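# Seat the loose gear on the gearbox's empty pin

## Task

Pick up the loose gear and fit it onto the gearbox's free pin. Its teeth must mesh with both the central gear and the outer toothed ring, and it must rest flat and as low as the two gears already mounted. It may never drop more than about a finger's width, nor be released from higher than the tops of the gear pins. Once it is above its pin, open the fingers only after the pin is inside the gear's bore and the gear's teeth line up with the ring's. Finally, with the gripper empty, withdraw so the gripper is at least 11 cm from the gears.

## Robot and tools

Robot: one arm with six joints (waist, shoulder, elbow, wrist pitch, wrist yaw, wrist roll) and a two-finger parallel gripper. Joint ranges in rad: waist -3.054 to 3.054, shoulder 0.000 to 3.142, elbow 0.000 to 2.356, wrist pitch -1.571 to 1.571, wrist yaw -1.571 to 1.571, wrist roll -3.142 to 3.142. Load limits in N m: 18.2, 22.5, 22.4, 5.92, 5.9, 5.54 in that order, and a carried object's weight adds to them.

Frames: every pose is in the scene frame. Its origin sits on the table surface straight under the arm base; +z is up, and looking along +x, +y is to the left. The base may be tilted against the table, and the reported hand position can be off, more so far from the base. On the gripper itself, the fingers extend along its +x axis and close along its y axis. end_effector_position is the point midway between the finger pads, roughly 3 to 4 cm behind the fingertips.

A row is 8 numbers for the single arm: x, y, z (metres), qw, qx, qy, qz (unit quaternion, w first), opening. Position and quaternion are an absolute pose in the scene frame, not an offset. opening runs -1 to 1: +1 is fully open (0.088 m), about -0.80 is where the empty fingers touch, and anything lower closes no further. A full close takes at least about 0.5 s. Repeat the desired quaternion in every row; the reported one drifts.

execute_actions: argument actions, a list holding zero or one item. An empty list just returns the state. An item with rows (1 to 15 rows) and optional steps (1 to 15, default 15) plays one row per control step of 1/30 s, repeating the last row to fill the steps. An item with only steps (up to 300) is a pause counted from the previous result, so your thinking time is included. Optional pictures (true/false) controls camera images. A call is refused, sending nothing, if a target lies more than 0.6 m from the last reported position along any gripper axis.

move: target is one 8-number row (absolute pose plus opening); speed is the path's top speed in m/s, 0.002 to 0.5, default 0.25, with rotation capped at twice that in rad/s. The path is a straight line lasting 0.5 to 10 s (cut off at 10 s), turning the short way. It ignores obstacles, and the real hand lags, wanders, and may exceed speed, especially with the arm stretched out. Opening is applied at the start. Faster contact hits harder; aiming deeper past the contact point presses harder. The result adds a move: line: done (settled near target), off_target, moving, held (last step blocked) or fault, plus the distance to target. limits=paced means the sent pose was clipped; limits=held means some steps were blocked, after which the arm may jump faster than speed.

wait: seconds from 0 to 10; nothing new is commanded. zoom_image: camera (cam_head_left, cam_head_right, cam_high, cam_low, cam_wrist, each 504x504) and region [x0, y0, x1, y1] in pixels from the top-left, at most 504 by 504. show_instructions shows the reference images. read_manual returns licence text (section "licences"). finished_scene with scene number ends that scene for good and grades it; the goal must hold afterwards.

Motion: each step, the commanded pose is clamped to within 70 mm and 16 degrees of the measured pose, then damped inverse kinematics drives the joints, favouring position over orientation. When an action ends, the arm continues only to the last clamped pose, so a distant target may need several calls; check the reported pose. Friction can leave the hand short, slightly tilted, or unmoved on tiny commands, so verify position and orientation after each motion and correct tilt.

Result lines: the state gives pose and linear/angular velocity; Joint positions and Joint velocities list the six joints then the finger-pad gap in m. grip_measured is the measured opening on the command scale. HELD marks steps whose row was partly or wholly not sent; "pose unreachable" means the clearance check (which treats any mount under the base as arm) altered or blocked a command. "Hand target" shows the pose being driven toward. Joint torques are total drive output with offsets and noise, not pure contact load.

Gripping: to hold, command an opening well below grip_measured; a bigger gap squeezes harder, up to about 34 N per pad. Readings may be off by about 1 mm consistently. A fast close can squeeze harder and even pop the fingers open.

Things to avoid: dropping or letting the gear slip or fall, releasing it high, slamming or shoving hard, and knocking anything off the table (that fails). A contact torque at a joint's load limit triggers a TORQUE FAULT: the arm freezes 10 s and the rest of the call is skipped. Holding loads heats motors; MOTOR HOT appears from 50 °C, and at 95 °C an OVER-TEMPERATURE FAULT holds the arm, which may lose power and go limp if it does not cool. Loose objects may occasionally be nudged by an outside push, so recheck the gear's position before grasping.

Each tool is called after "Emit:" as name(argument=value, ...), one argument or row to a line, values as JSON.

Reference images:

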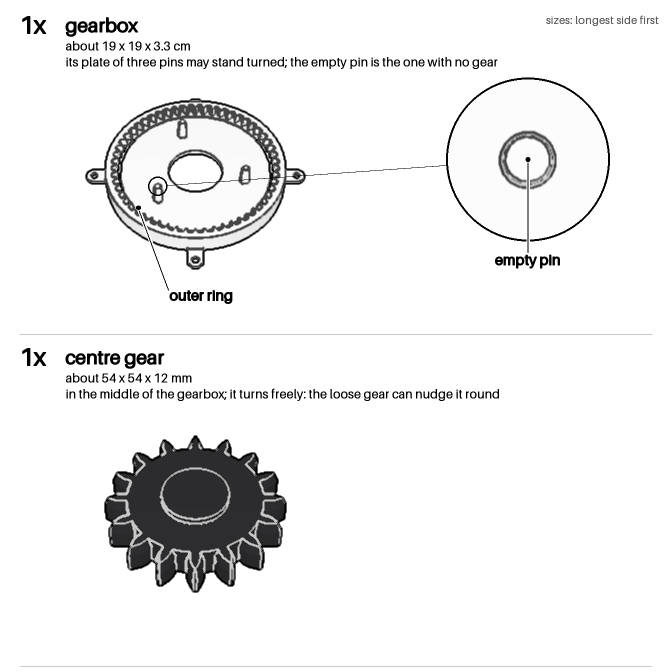

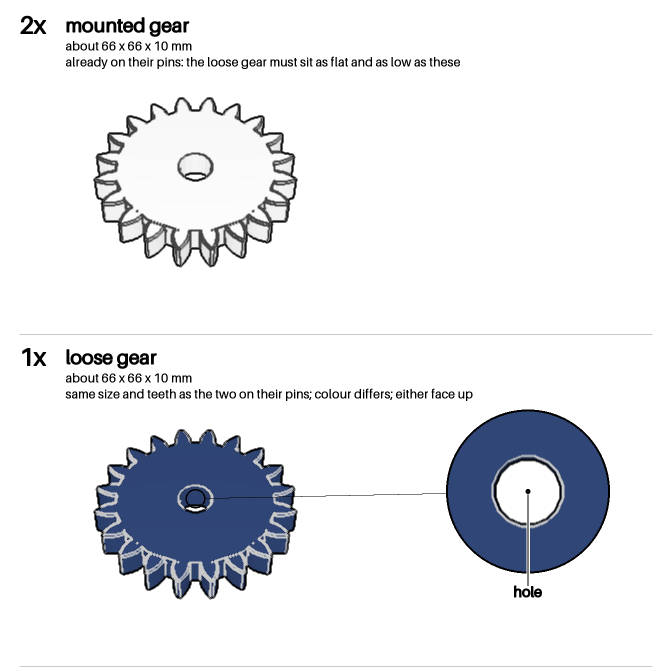

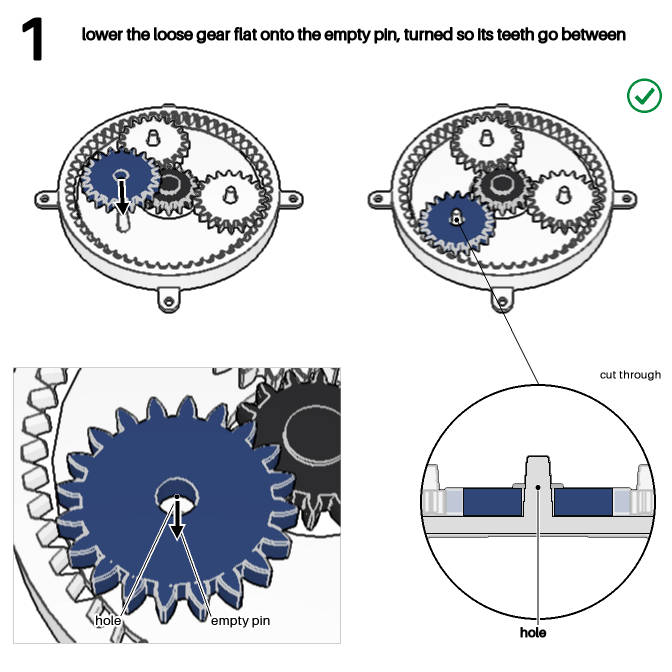

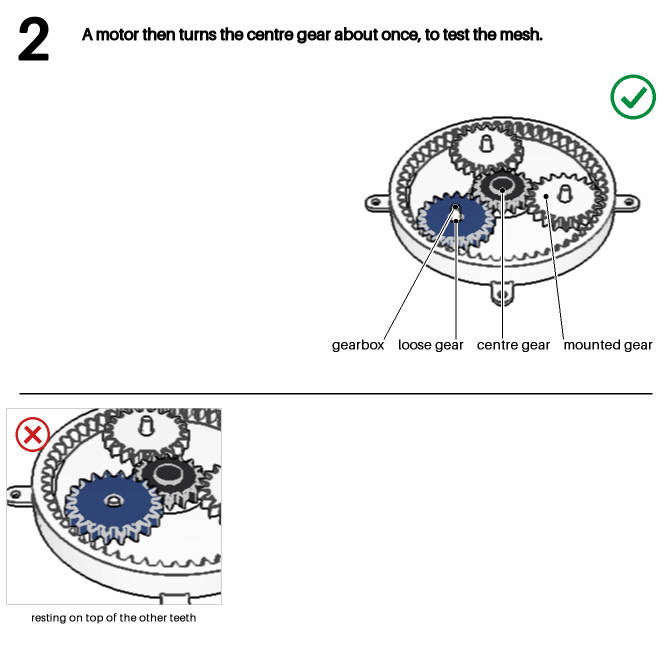

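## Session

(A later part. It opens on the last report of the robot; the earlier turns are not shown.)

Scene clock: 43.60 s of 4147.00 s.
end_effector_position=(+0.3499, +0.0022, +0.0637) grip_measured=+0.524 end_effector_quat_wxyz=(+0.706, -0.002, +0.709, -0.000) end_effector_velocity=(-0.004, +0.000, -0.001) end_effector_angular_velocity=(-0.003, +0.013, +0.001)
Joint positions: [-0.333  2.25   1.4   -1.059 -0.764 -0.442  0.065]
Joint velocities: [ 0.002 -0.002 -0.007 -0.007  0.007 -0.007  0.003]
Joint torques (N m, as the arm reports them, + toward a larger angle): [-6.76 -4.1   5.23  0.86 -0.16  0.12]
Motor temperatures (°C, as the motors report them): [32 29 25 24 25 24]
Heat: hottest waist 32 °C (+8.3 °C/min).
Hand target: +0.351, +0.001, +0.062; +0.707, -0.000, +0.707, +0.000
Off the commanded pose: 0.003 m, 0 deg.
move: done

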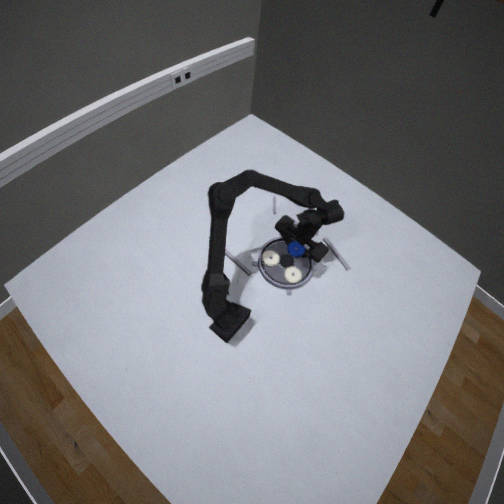

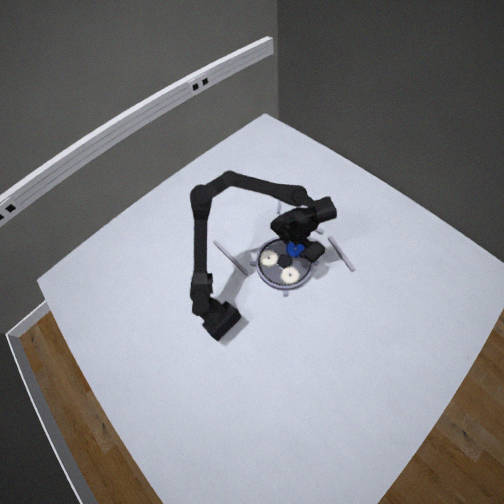

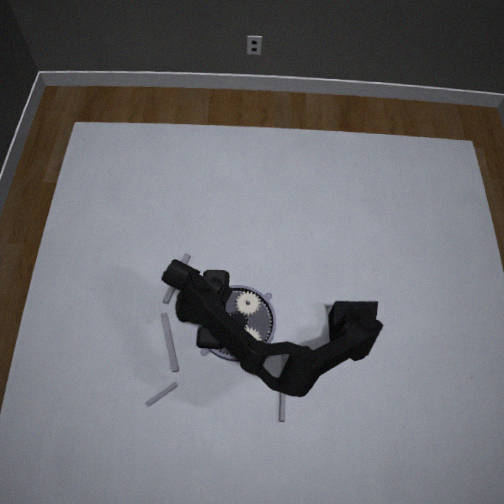

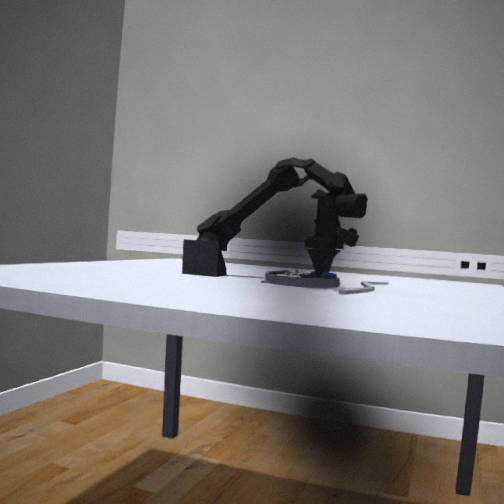

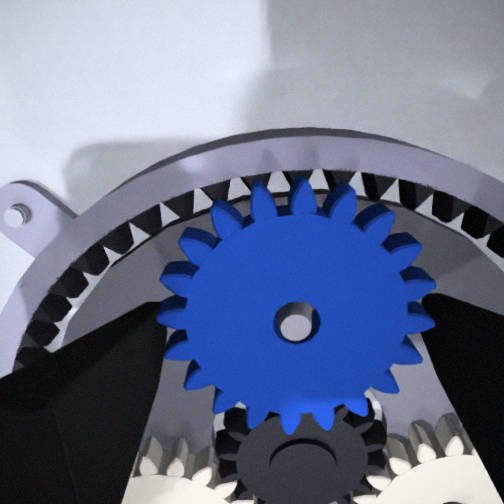

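Emit:
move(
  target=[0.351,0.0005,0.063,0.705,-0.0555,0.705,0.0555,0.1],
  speed=0.03,
)

Emit:
zoom_image(
  camera="cam_wrist",
  region=[130,140,460,470],
)

Scene clock: 47.53 s of 4147.00 s.
end_effector_position=(+0.3498, +0.0018, +0.0633) grip_measured=+0.523 end_effector_quat_wxyz=(+0.703, -0.055, +0.707, +0.053) end_effector_velocity=(+0.002, +0.002, +0.001) end_effector_angular_velocity=(+0.018, -0.016, +0.040)
Joint positions: [-0.333  2.252  1.4   -1.058 -0.764 -0.592  0.065]
Joint velocities: [-0.002 -0.002 -0.002  0.007 -0.022 -0.037 -0.001]
Joint torques (N m, as the arm reports them, + toward a larger angle): [-6.9  -4.26  5.56  0.5  -0.17 -0.09]
Motor temperatures (°C, as the motors report them): [33 30 25 24 25 24]
Heat: hottest waist 33 °C (+8.8 °C/min).
Hand target: +0.351, +0.000, +0.063; +0.705, -0.055, +0.705, +0.055
Off the commanded pose: 0.002 m, 0 deg.
move: done

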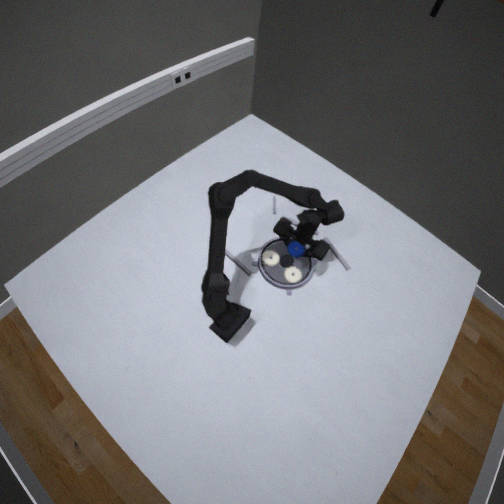

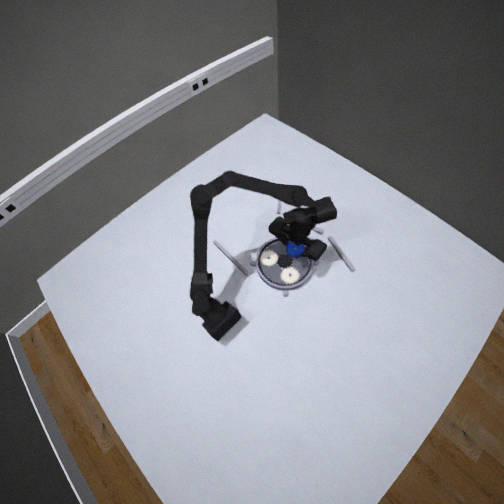

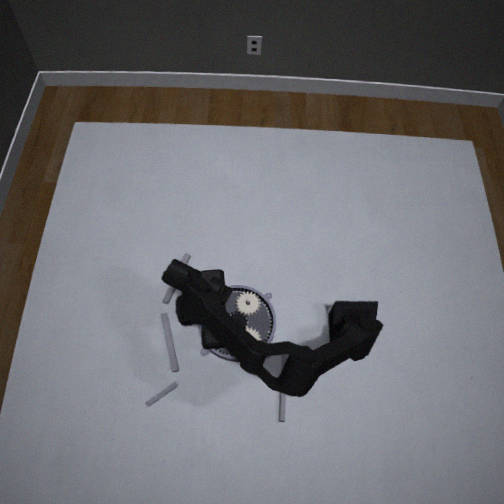

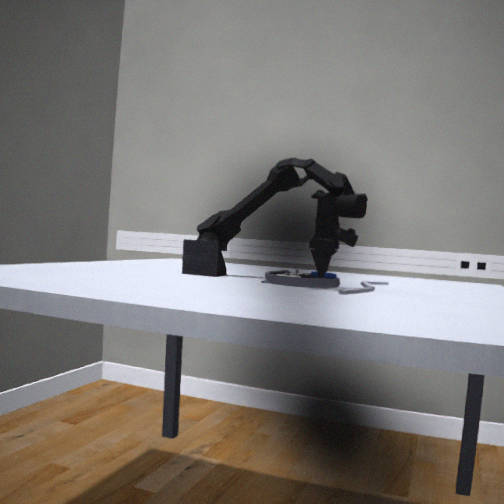

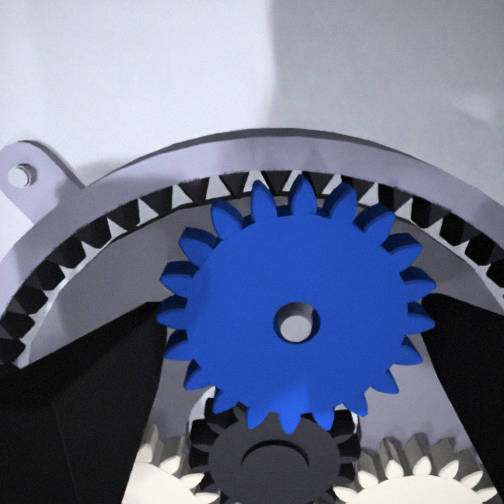

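Region (130, 140, 460, 470) of cam_wrist's 504x504 image, scaled by 1.527, with more detail than that image has.

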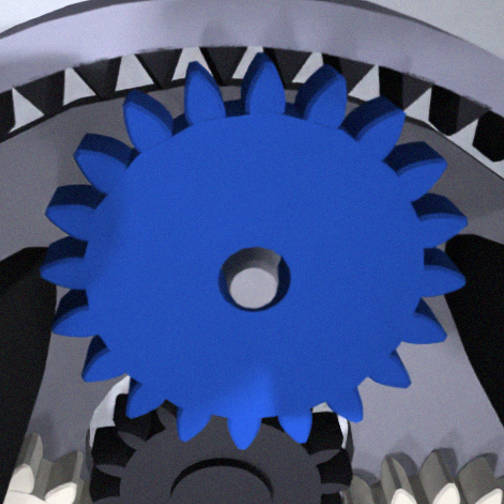

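Emit:
move(
  target=[0.351,0.0005,0.063,0.703,-0.074,0.703,0.074,0.1],
  speed=0.03,
)

Emit:
move(
  target=[0.351,0.0005,0.053,0.703,-0.074,0.703,0.074,0.1],
  speed=0.01,
)

Emit:
zoom_image(
  camera="cam_wrist",
  region=[130,140,460,470],
)

Scene clock: 50.47 s of 4147.00 s.
end_effector_position=(+0.3498, +0.0018, +0.0630) grip_measured=+0.523 end_effector_quat_wxyz=(+0.701, -0.074, +0.705, +0.071) end_effector_velocity=(-0.002, +0.000, -0.000) end_effector_angular_velocity=(+0.010, +0.003, -0.017)
Joint positions: [-0.332  2.252  1.4   -1.057 -0.764 -0.645  0.065]
Joint velocities: [-0.002  0.002 -0.002 -0.007 -0.007  0.007 -0.001]
Joint torques (N m, as the arm reports them, + toward a larger angle): [-6.97 -4.3   5.58  0.47 -0.17 -0.1 ]
Motor temperatures (°C, as the motors report them): [33 30 25 24 25 24]
Heat: hottest waist 33 °C (+8.3 °C/min).
Hand target: +0.351, +0.000, +0.063; +0.703, -0.074, +0.703, +0.074
Off the commanded pose: 0.002 m, 0 deg.
move: done

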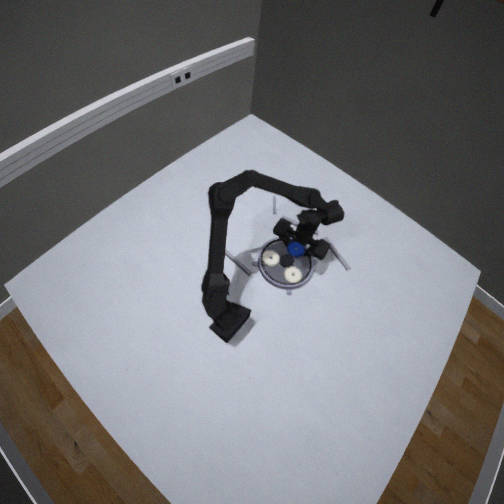

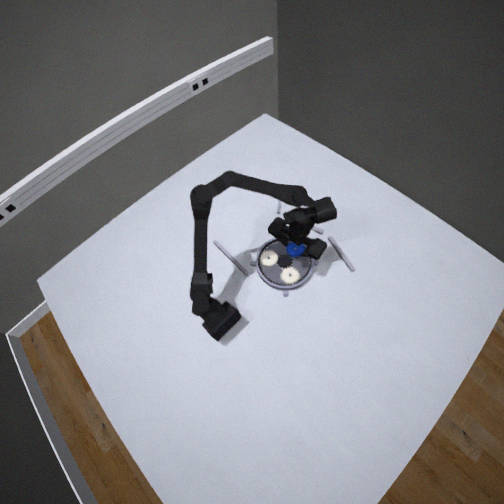

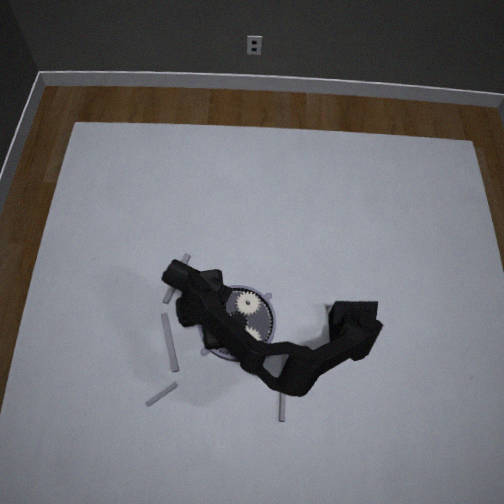

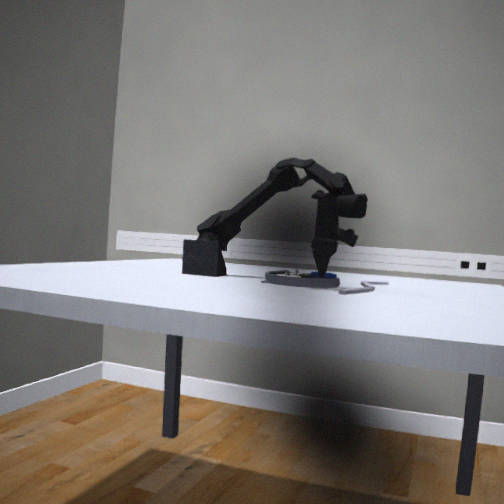

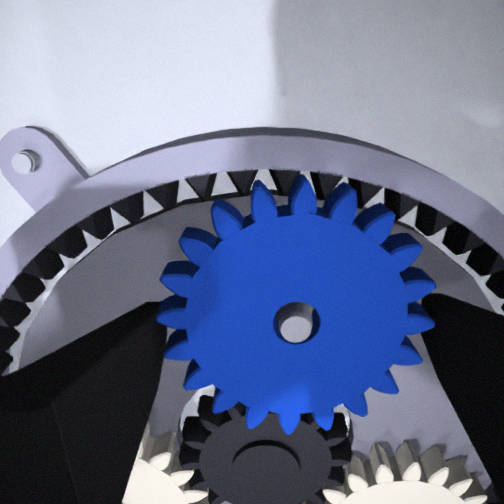

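Scene clock: 51.70 s of 4147.00 s.
end_effector_position=(+0.3496, +0.0007, +0.0559) grip_measured=+0.523 end_effector_quat_wxyz=(+0.702, -0.076, +0.705, +0.071) end_effector_velocity=(+0.003, -0.003, +0.003) end_effector_angular_velocity=(-0.014, -0.020, +0.006)
Joint positions: [-0.321  2.254  1.379 -1.02  -0.766 -0.629  0.065]
Joint velocities: [-0.007 -0.007 -0.002  0.022  0.007  0.007 -0.   ]
Joint torques (N m, as the arm reports them, + toward a larger angle): [-6.33 -4.14  5.14  1.02 -0.28  0.12]
Motor temperatures (°C, as the motors report them): [33 30 25 24 25 24]
Heat: hottest waist 33 °C (+8.1 °C/min).
Hand target: +0.351, +0.000, +0.053; +0.703, -0.074, +0.703, +0.074
Off the commanded pose: 0.003 m, 0 deg.
move: done

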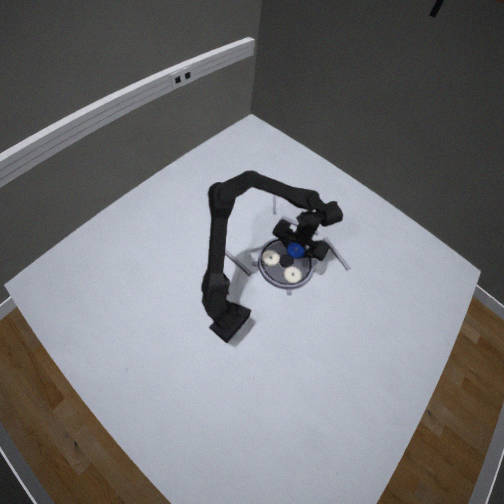

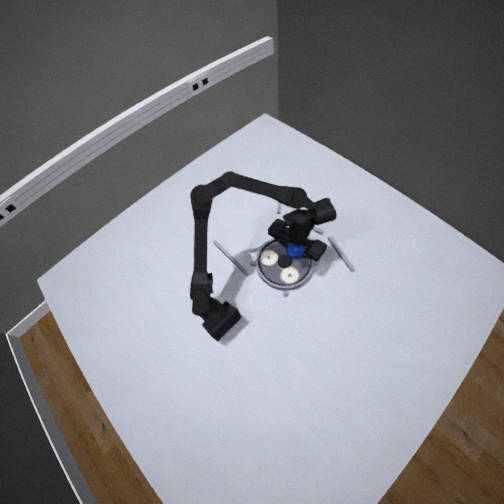

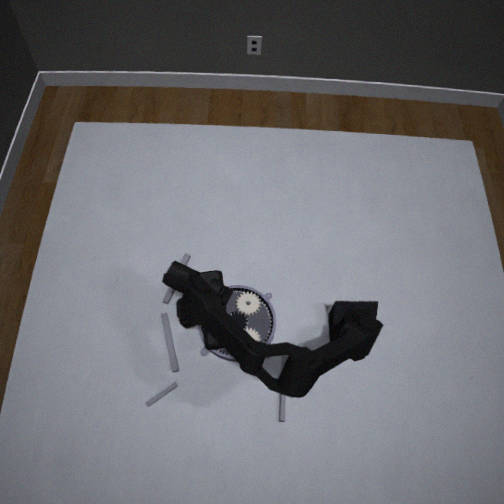

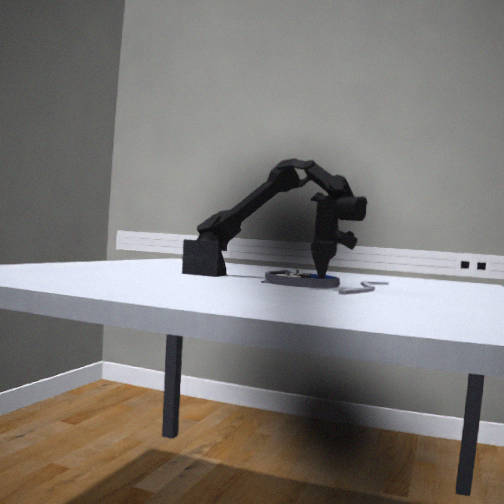

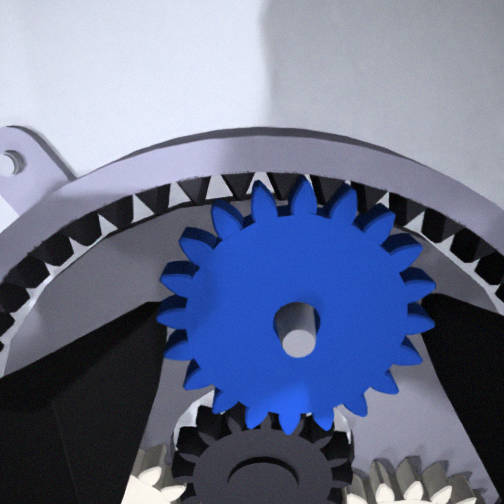

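Region (130, 140, 460, 470) of cam_wrist's 504x504 image, scaled by 1.527, with more detail than that image has.

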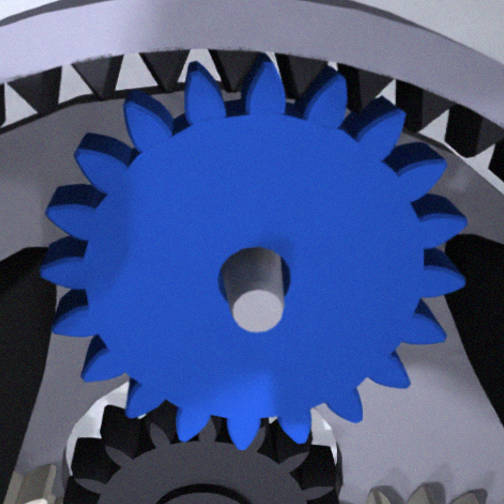

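Meshing. A bit lower, then release.

Emit:
move(
  target=[0.351,0.0005,0.048,0.703,-0.074,0.703,0.074,0.1],
  speed=0.01,
)

Emit:
move(
  target=[0.351,0.0005,0.050,0.703,-0.074,0.703,0.074,0.75],
  speed=0.01,
)

Emit:
move(
  target=[0.35,0.0,0.2,0.707,0,0.707,0,1],
  speed=0.15,
)

Scene clock: 54.03 s of 4147.00 s.
end_effector_position=(+0.3489, -0.0007, +0.0548) grip_measured=+0.523 end_effector_quat_wxyz=(+0.704, -0.072, +0.703, +0.069) end_effector_velocity=(+0.001, -0.001, -0.001) end_effector_angular_velocity=(+0.018, -0.019, +0.008)
Joint positions: [-0.323  2.254  1.368 -1.006 -0.77  -0.619  0.065]
Joint velocities: [-0.007  0.002 -0.012  0.022 -0.022 -0.007 -0.   ]
Joint torques (N m, as the arm reports them, + toward a larger angle): [-5.23 -3.92  4.91  1.68 -0.22  0.19]
Motor temperatures (°C, as the motors report them): [33 30 25 25 25 24]
Heat: hottest waist 33 °C (+7.8 °C/min).
Hand target: +0.351, +0.001, +0.048; +0.703, -0.074, +0.703, +0.074
Off the commanded pose: 0.007 m, 1 deg.
move: done

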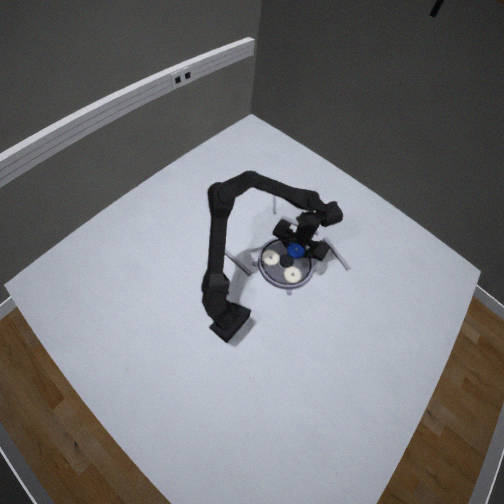

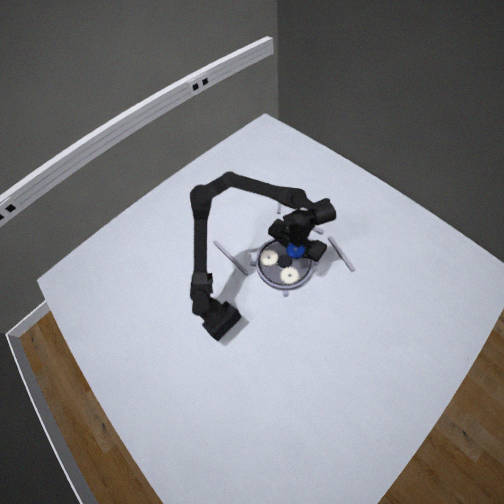

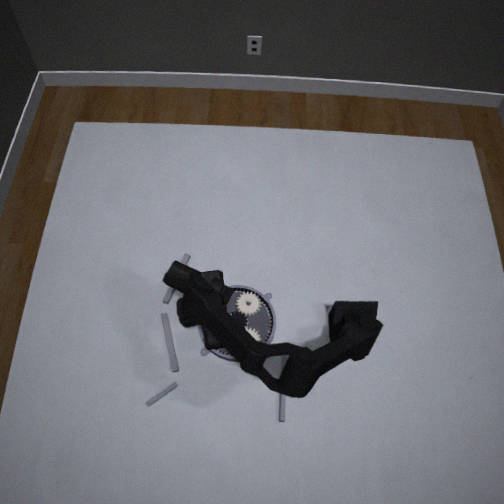

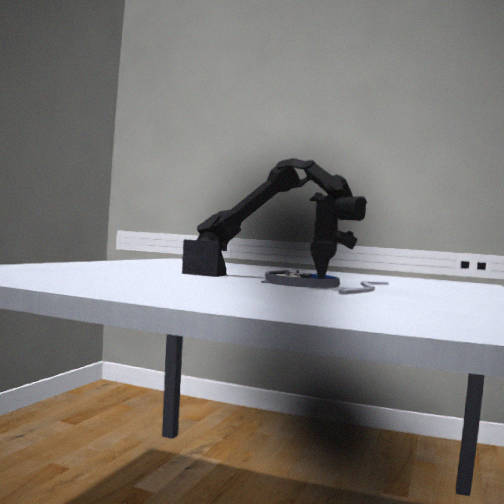

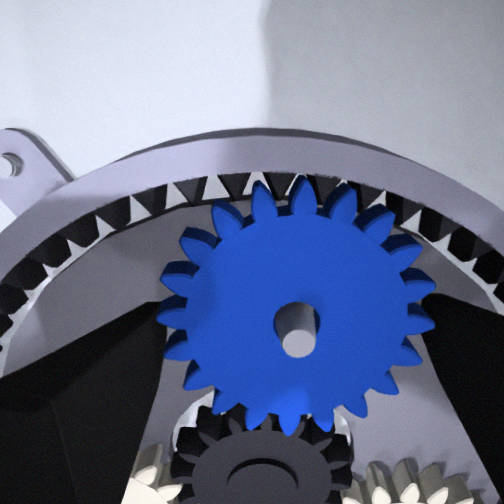

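Scene clock: 54.87 s of 4147.00 s.
end_effector_position=(+0.3499, +0.0011, +0.0526) grip_measured=+0.748 end_effector_quat_wxyz=(+0.704, -0.074, +0.703, +0.073) end_effector_velocity=(-0.001, +0.000, +0.002) end_effector_angular_velocity=(+0.009, -0.003, -0.003)
Joint positions: [-0.315  2.254  1.368 -1.001 -0.774 -0.619  0.076]
Joint velocities: [-0.007 -0.002 -0.002 -0.007 -0.007 -0.007  0.   ]
Joint torques (N m, as the arm reports them, + toward a larger angle): [-6.32 -4.05  5.48  0.68 -0.09  0.06]
Motor temperatures (°C, as the motors report them): [33 30 25 25 25 24]
Heat: hottest waist 33 °C (+7.7 °C/min).
Hand target: +0.351, +0.000, +0.050; +0.703, -0.074, +0.703, +0.074
Off the commanded pose: 0.003 m, 0 deg.
move: done

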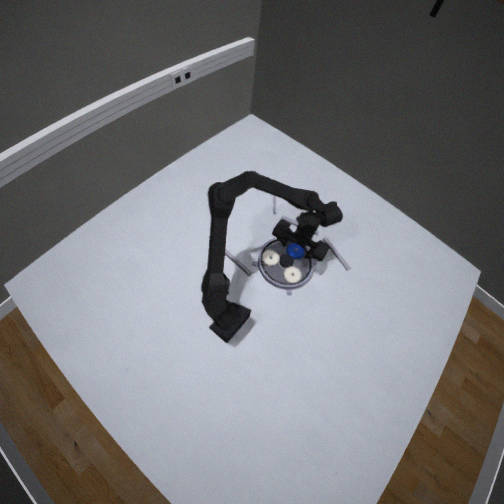

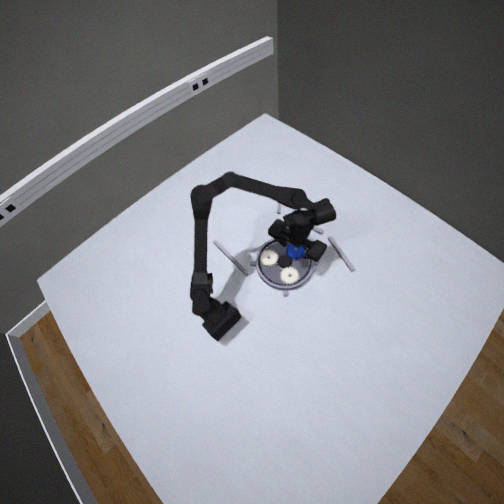

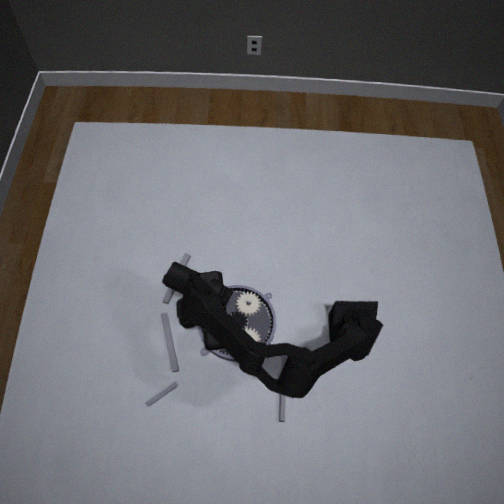

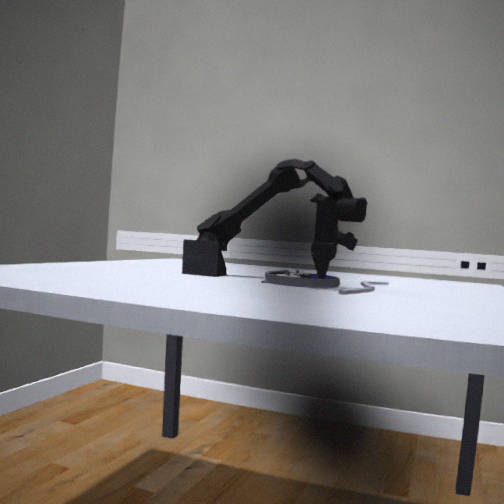

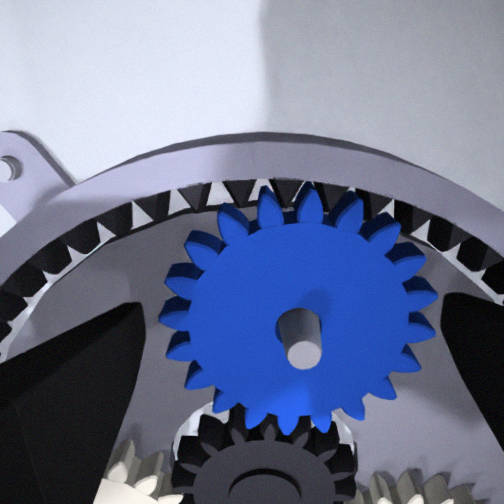

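Scene clock: 56.30 s of 4147.00 s.
end_effector_position=(+0.3481, -0.0009, +0.1947) grip_measured=+0.990 end_effector_quat_wxyz=(+0.721, -0.007, +0.692, -0.008) end_effector_velocity=(+0.000, +0.001, +0.004) end_effector_angular_velocity=(+0.004, -0.011, +0.004)
Joint positions: [-0.568  2.265  1.797 -1.57  -0.681 -0.684  0.088]
Joint velocities: [-0.007 -0.002  0.007 -0.007 -0.007 -0.007 -0.   ]
Joint torques (N m, as the arm reports them, + toward a larger angle): [-6.92 -5.04  6.96  0.12  0.09  0.1 ]
Motor temperatures (°C, as the motors report them): [33 30 25 25 25 24]
Heat: hottest waist 33 °C (+7.5 °C/min).
Hand target: +0.349, -0.000, +0.200; +0.725, -0.011, +0.689, -0.011
Off the commanded pose: 0.006 m, 3 deg.
joint sent to its limit — the command would take joint 4 (wrist pitch) past its lower limit, so that joint was sent only as far as its limit.
move: off_target

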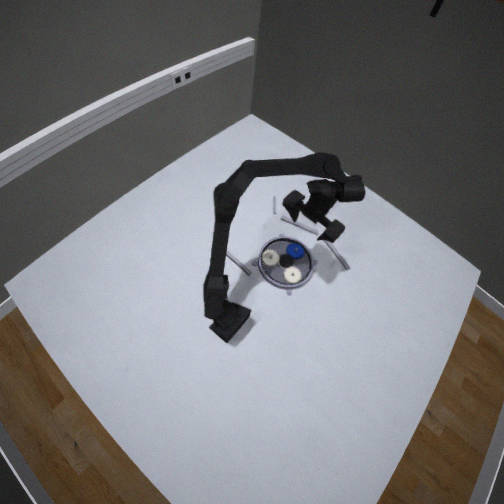

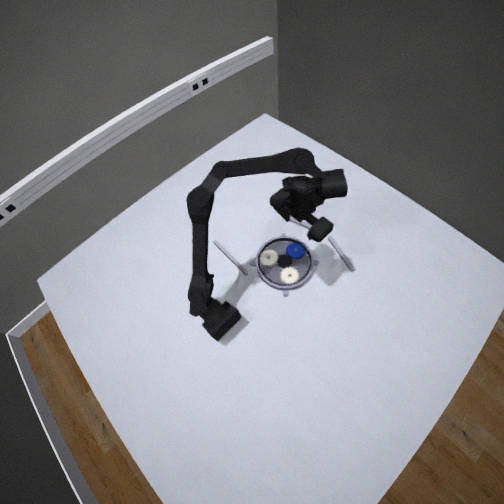

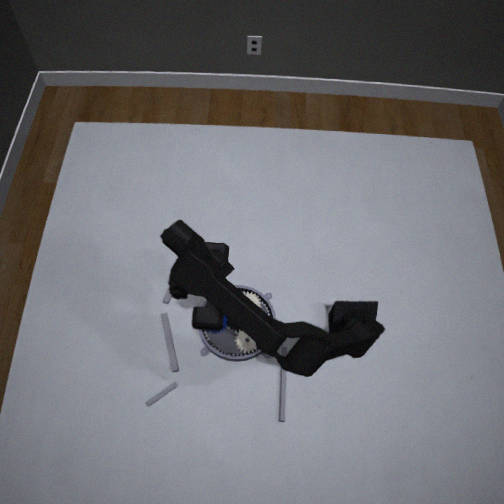

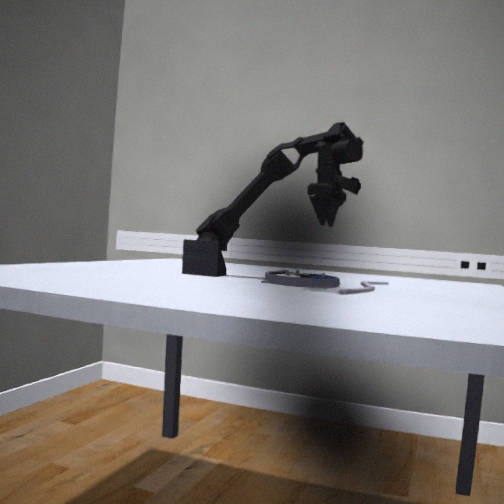

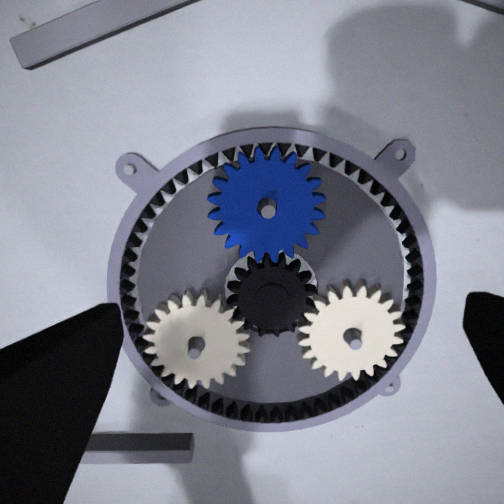

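Emit:
zoom_image(
  camera="cam_wrist",
  region=[130,130,420,400],
)

Emit:
zoom_image(
  camera="cam_low",
  region=[255,255,355,295],
)

Region (130, 130, 420, 400) of cam_wrist's 504x504 image, scaled by 1.738, with more detail than that image has; it fills the top 469 rows of this view, and the rest is white.

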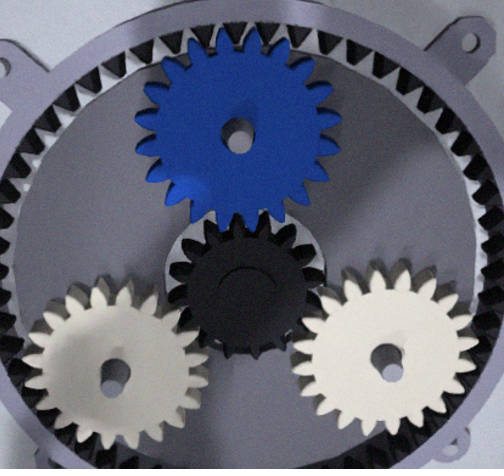

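Region (255, 255, 355, 295) of cam_low's 504x504 image, scaled by 5.040, with more detail than that image has; it fills the top 202 rows of this view, and the rest is white.

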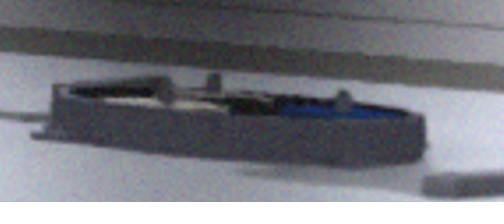

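Emit:
move(
  target=[0.368,0.0,0.08,0.707,0,0.707,0,-1],
  speed=0.15,
)

Emit:
move(
  target=[0.368,0.0,0.05,0.707,0,0.707,0,-1],
  speed=0.02,
)

Scene clock: 60.70 s of 4147.00 s.
end_effector_position=(+0.3702, +0.0017, +0.0827) grip_measured=-0.806 end_effector_quat_wxyz=(+0.709, -0.007, +0.705, +0.001) end_effector_velocity=(+0.002, +0.000, -0.001) end_effector_angular_velocity=(+0.016, -0.019, -0.000)
Joint positions: [-0.352  2.299  1.546 -1.16  -0.759 -0.466  0.   ]
Joint velocities: [-0.002 -0.002 -0.012  0.022 -0.022  0.007  0.   ]
Joint torques (N m, as the arm reports them, + toward a larger angle): [-7.09 -4.49  4.54  0.47 -0.12  0.11]
Motor temperatures (°C, as the motors report them): [34 30 25 25 25 24]
Heat: hottest waist 34 °C (+8.0 °C/min).
Hand target: +0.369, -0.000, +0.080; +0.708, -0.000, +0.707, -0.000
Off the commanded pose: 0.004 m, 1 deg.
move: done

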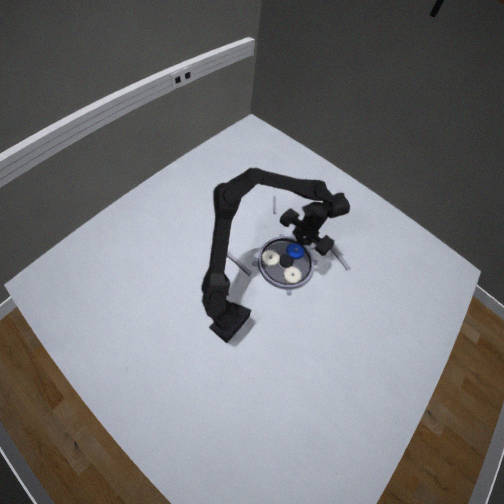

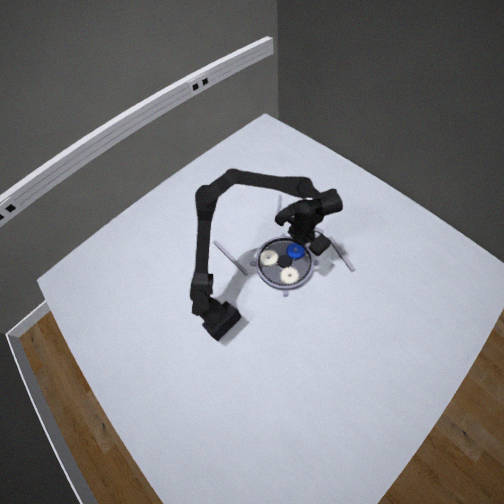

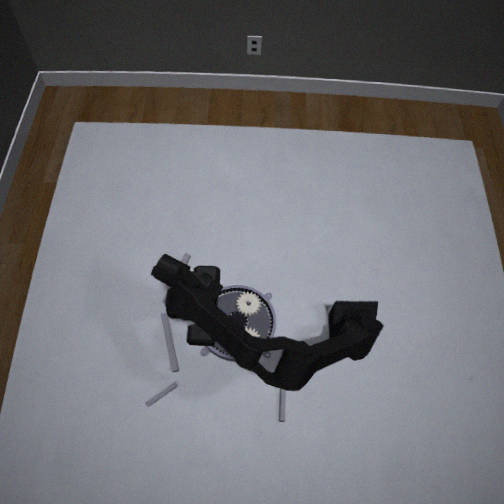

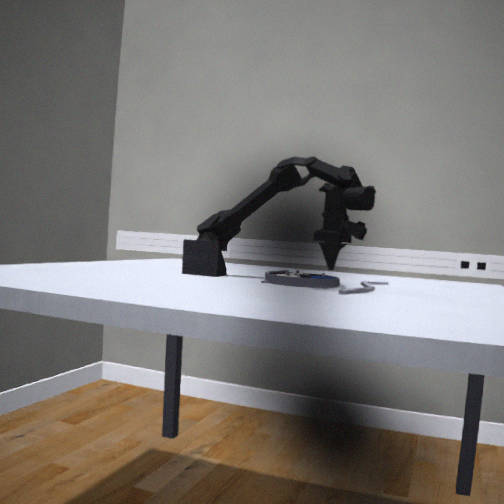

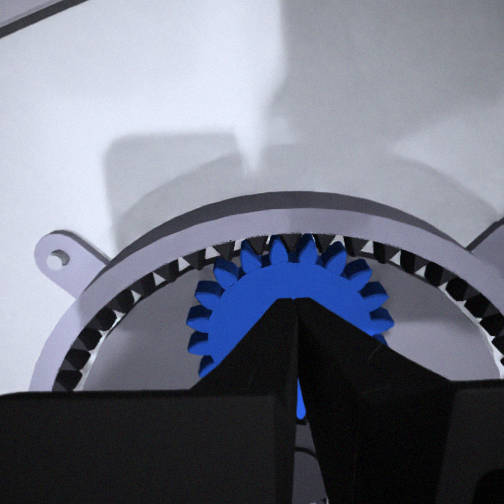

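Scene clock: 62.57 s of 4147.00 s.
end_effector_position=(+0.3694, +0.0006, +0.0607) grip_measured=-0.806 end_effector_quat_wxyz=(+0.713, +0.001, +0.701, -0.002) end_effector_velocity=(-0.004, +0.002, +0.000) end_effector_angular_velocity=(+0.010, +0.003, -0.017)
Joint positions: [-0.318  2.297  1.471 -1.044 -0.78  -0.398  0.   ]
Joint velocities: [-0.002 -0.007 -0.012 -0.007 -0.007  0.007  0.   ]
Joint torques (N m, as the arm reports them, + toward a larger angle): [-5.29 -3.73  3.88  1.61  0.    0.13]
Motor temperatures (°C, as the motors report them): [34 30 25 25 25 24]
Heat: hottest waist 34 °C (+8.1 °C/min).
Hand target: +0.368, +0.000, +0.050; +0.707, -0.000, +0.707, -0.000
Off the commanded pose: 0.011 m, 1 deg.
move: off_target

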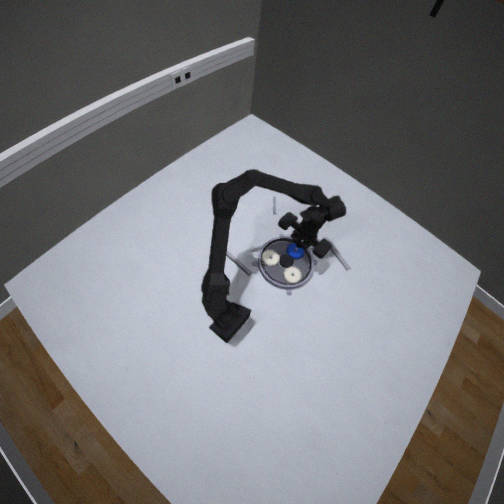

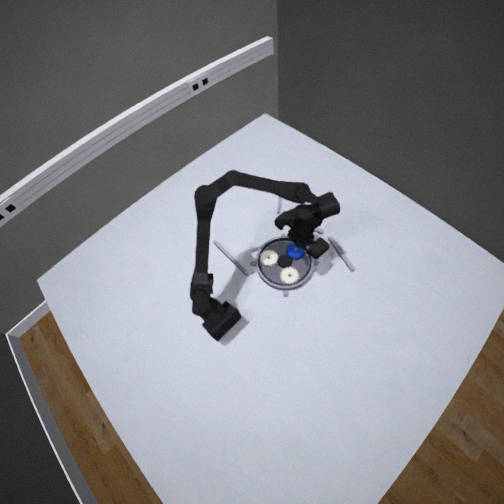

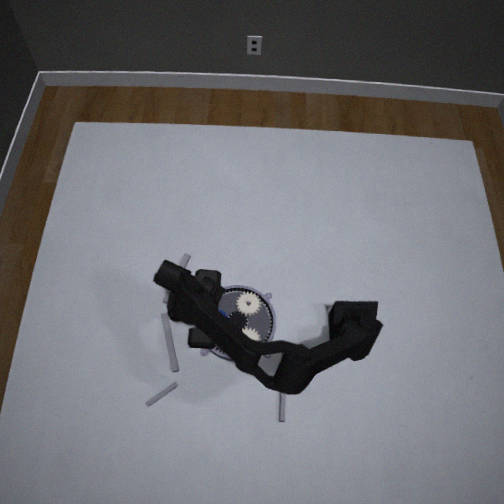

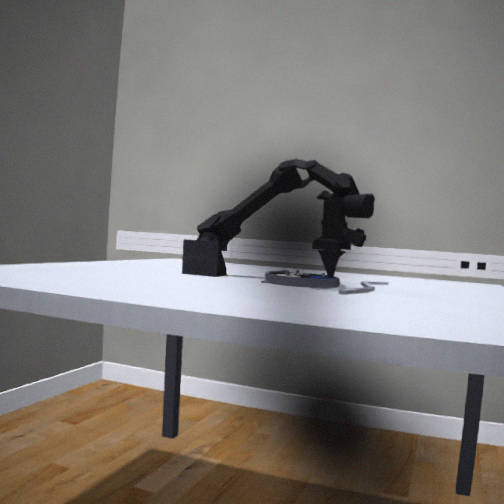

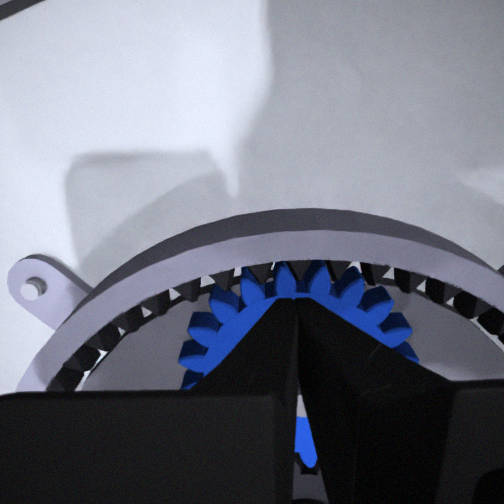

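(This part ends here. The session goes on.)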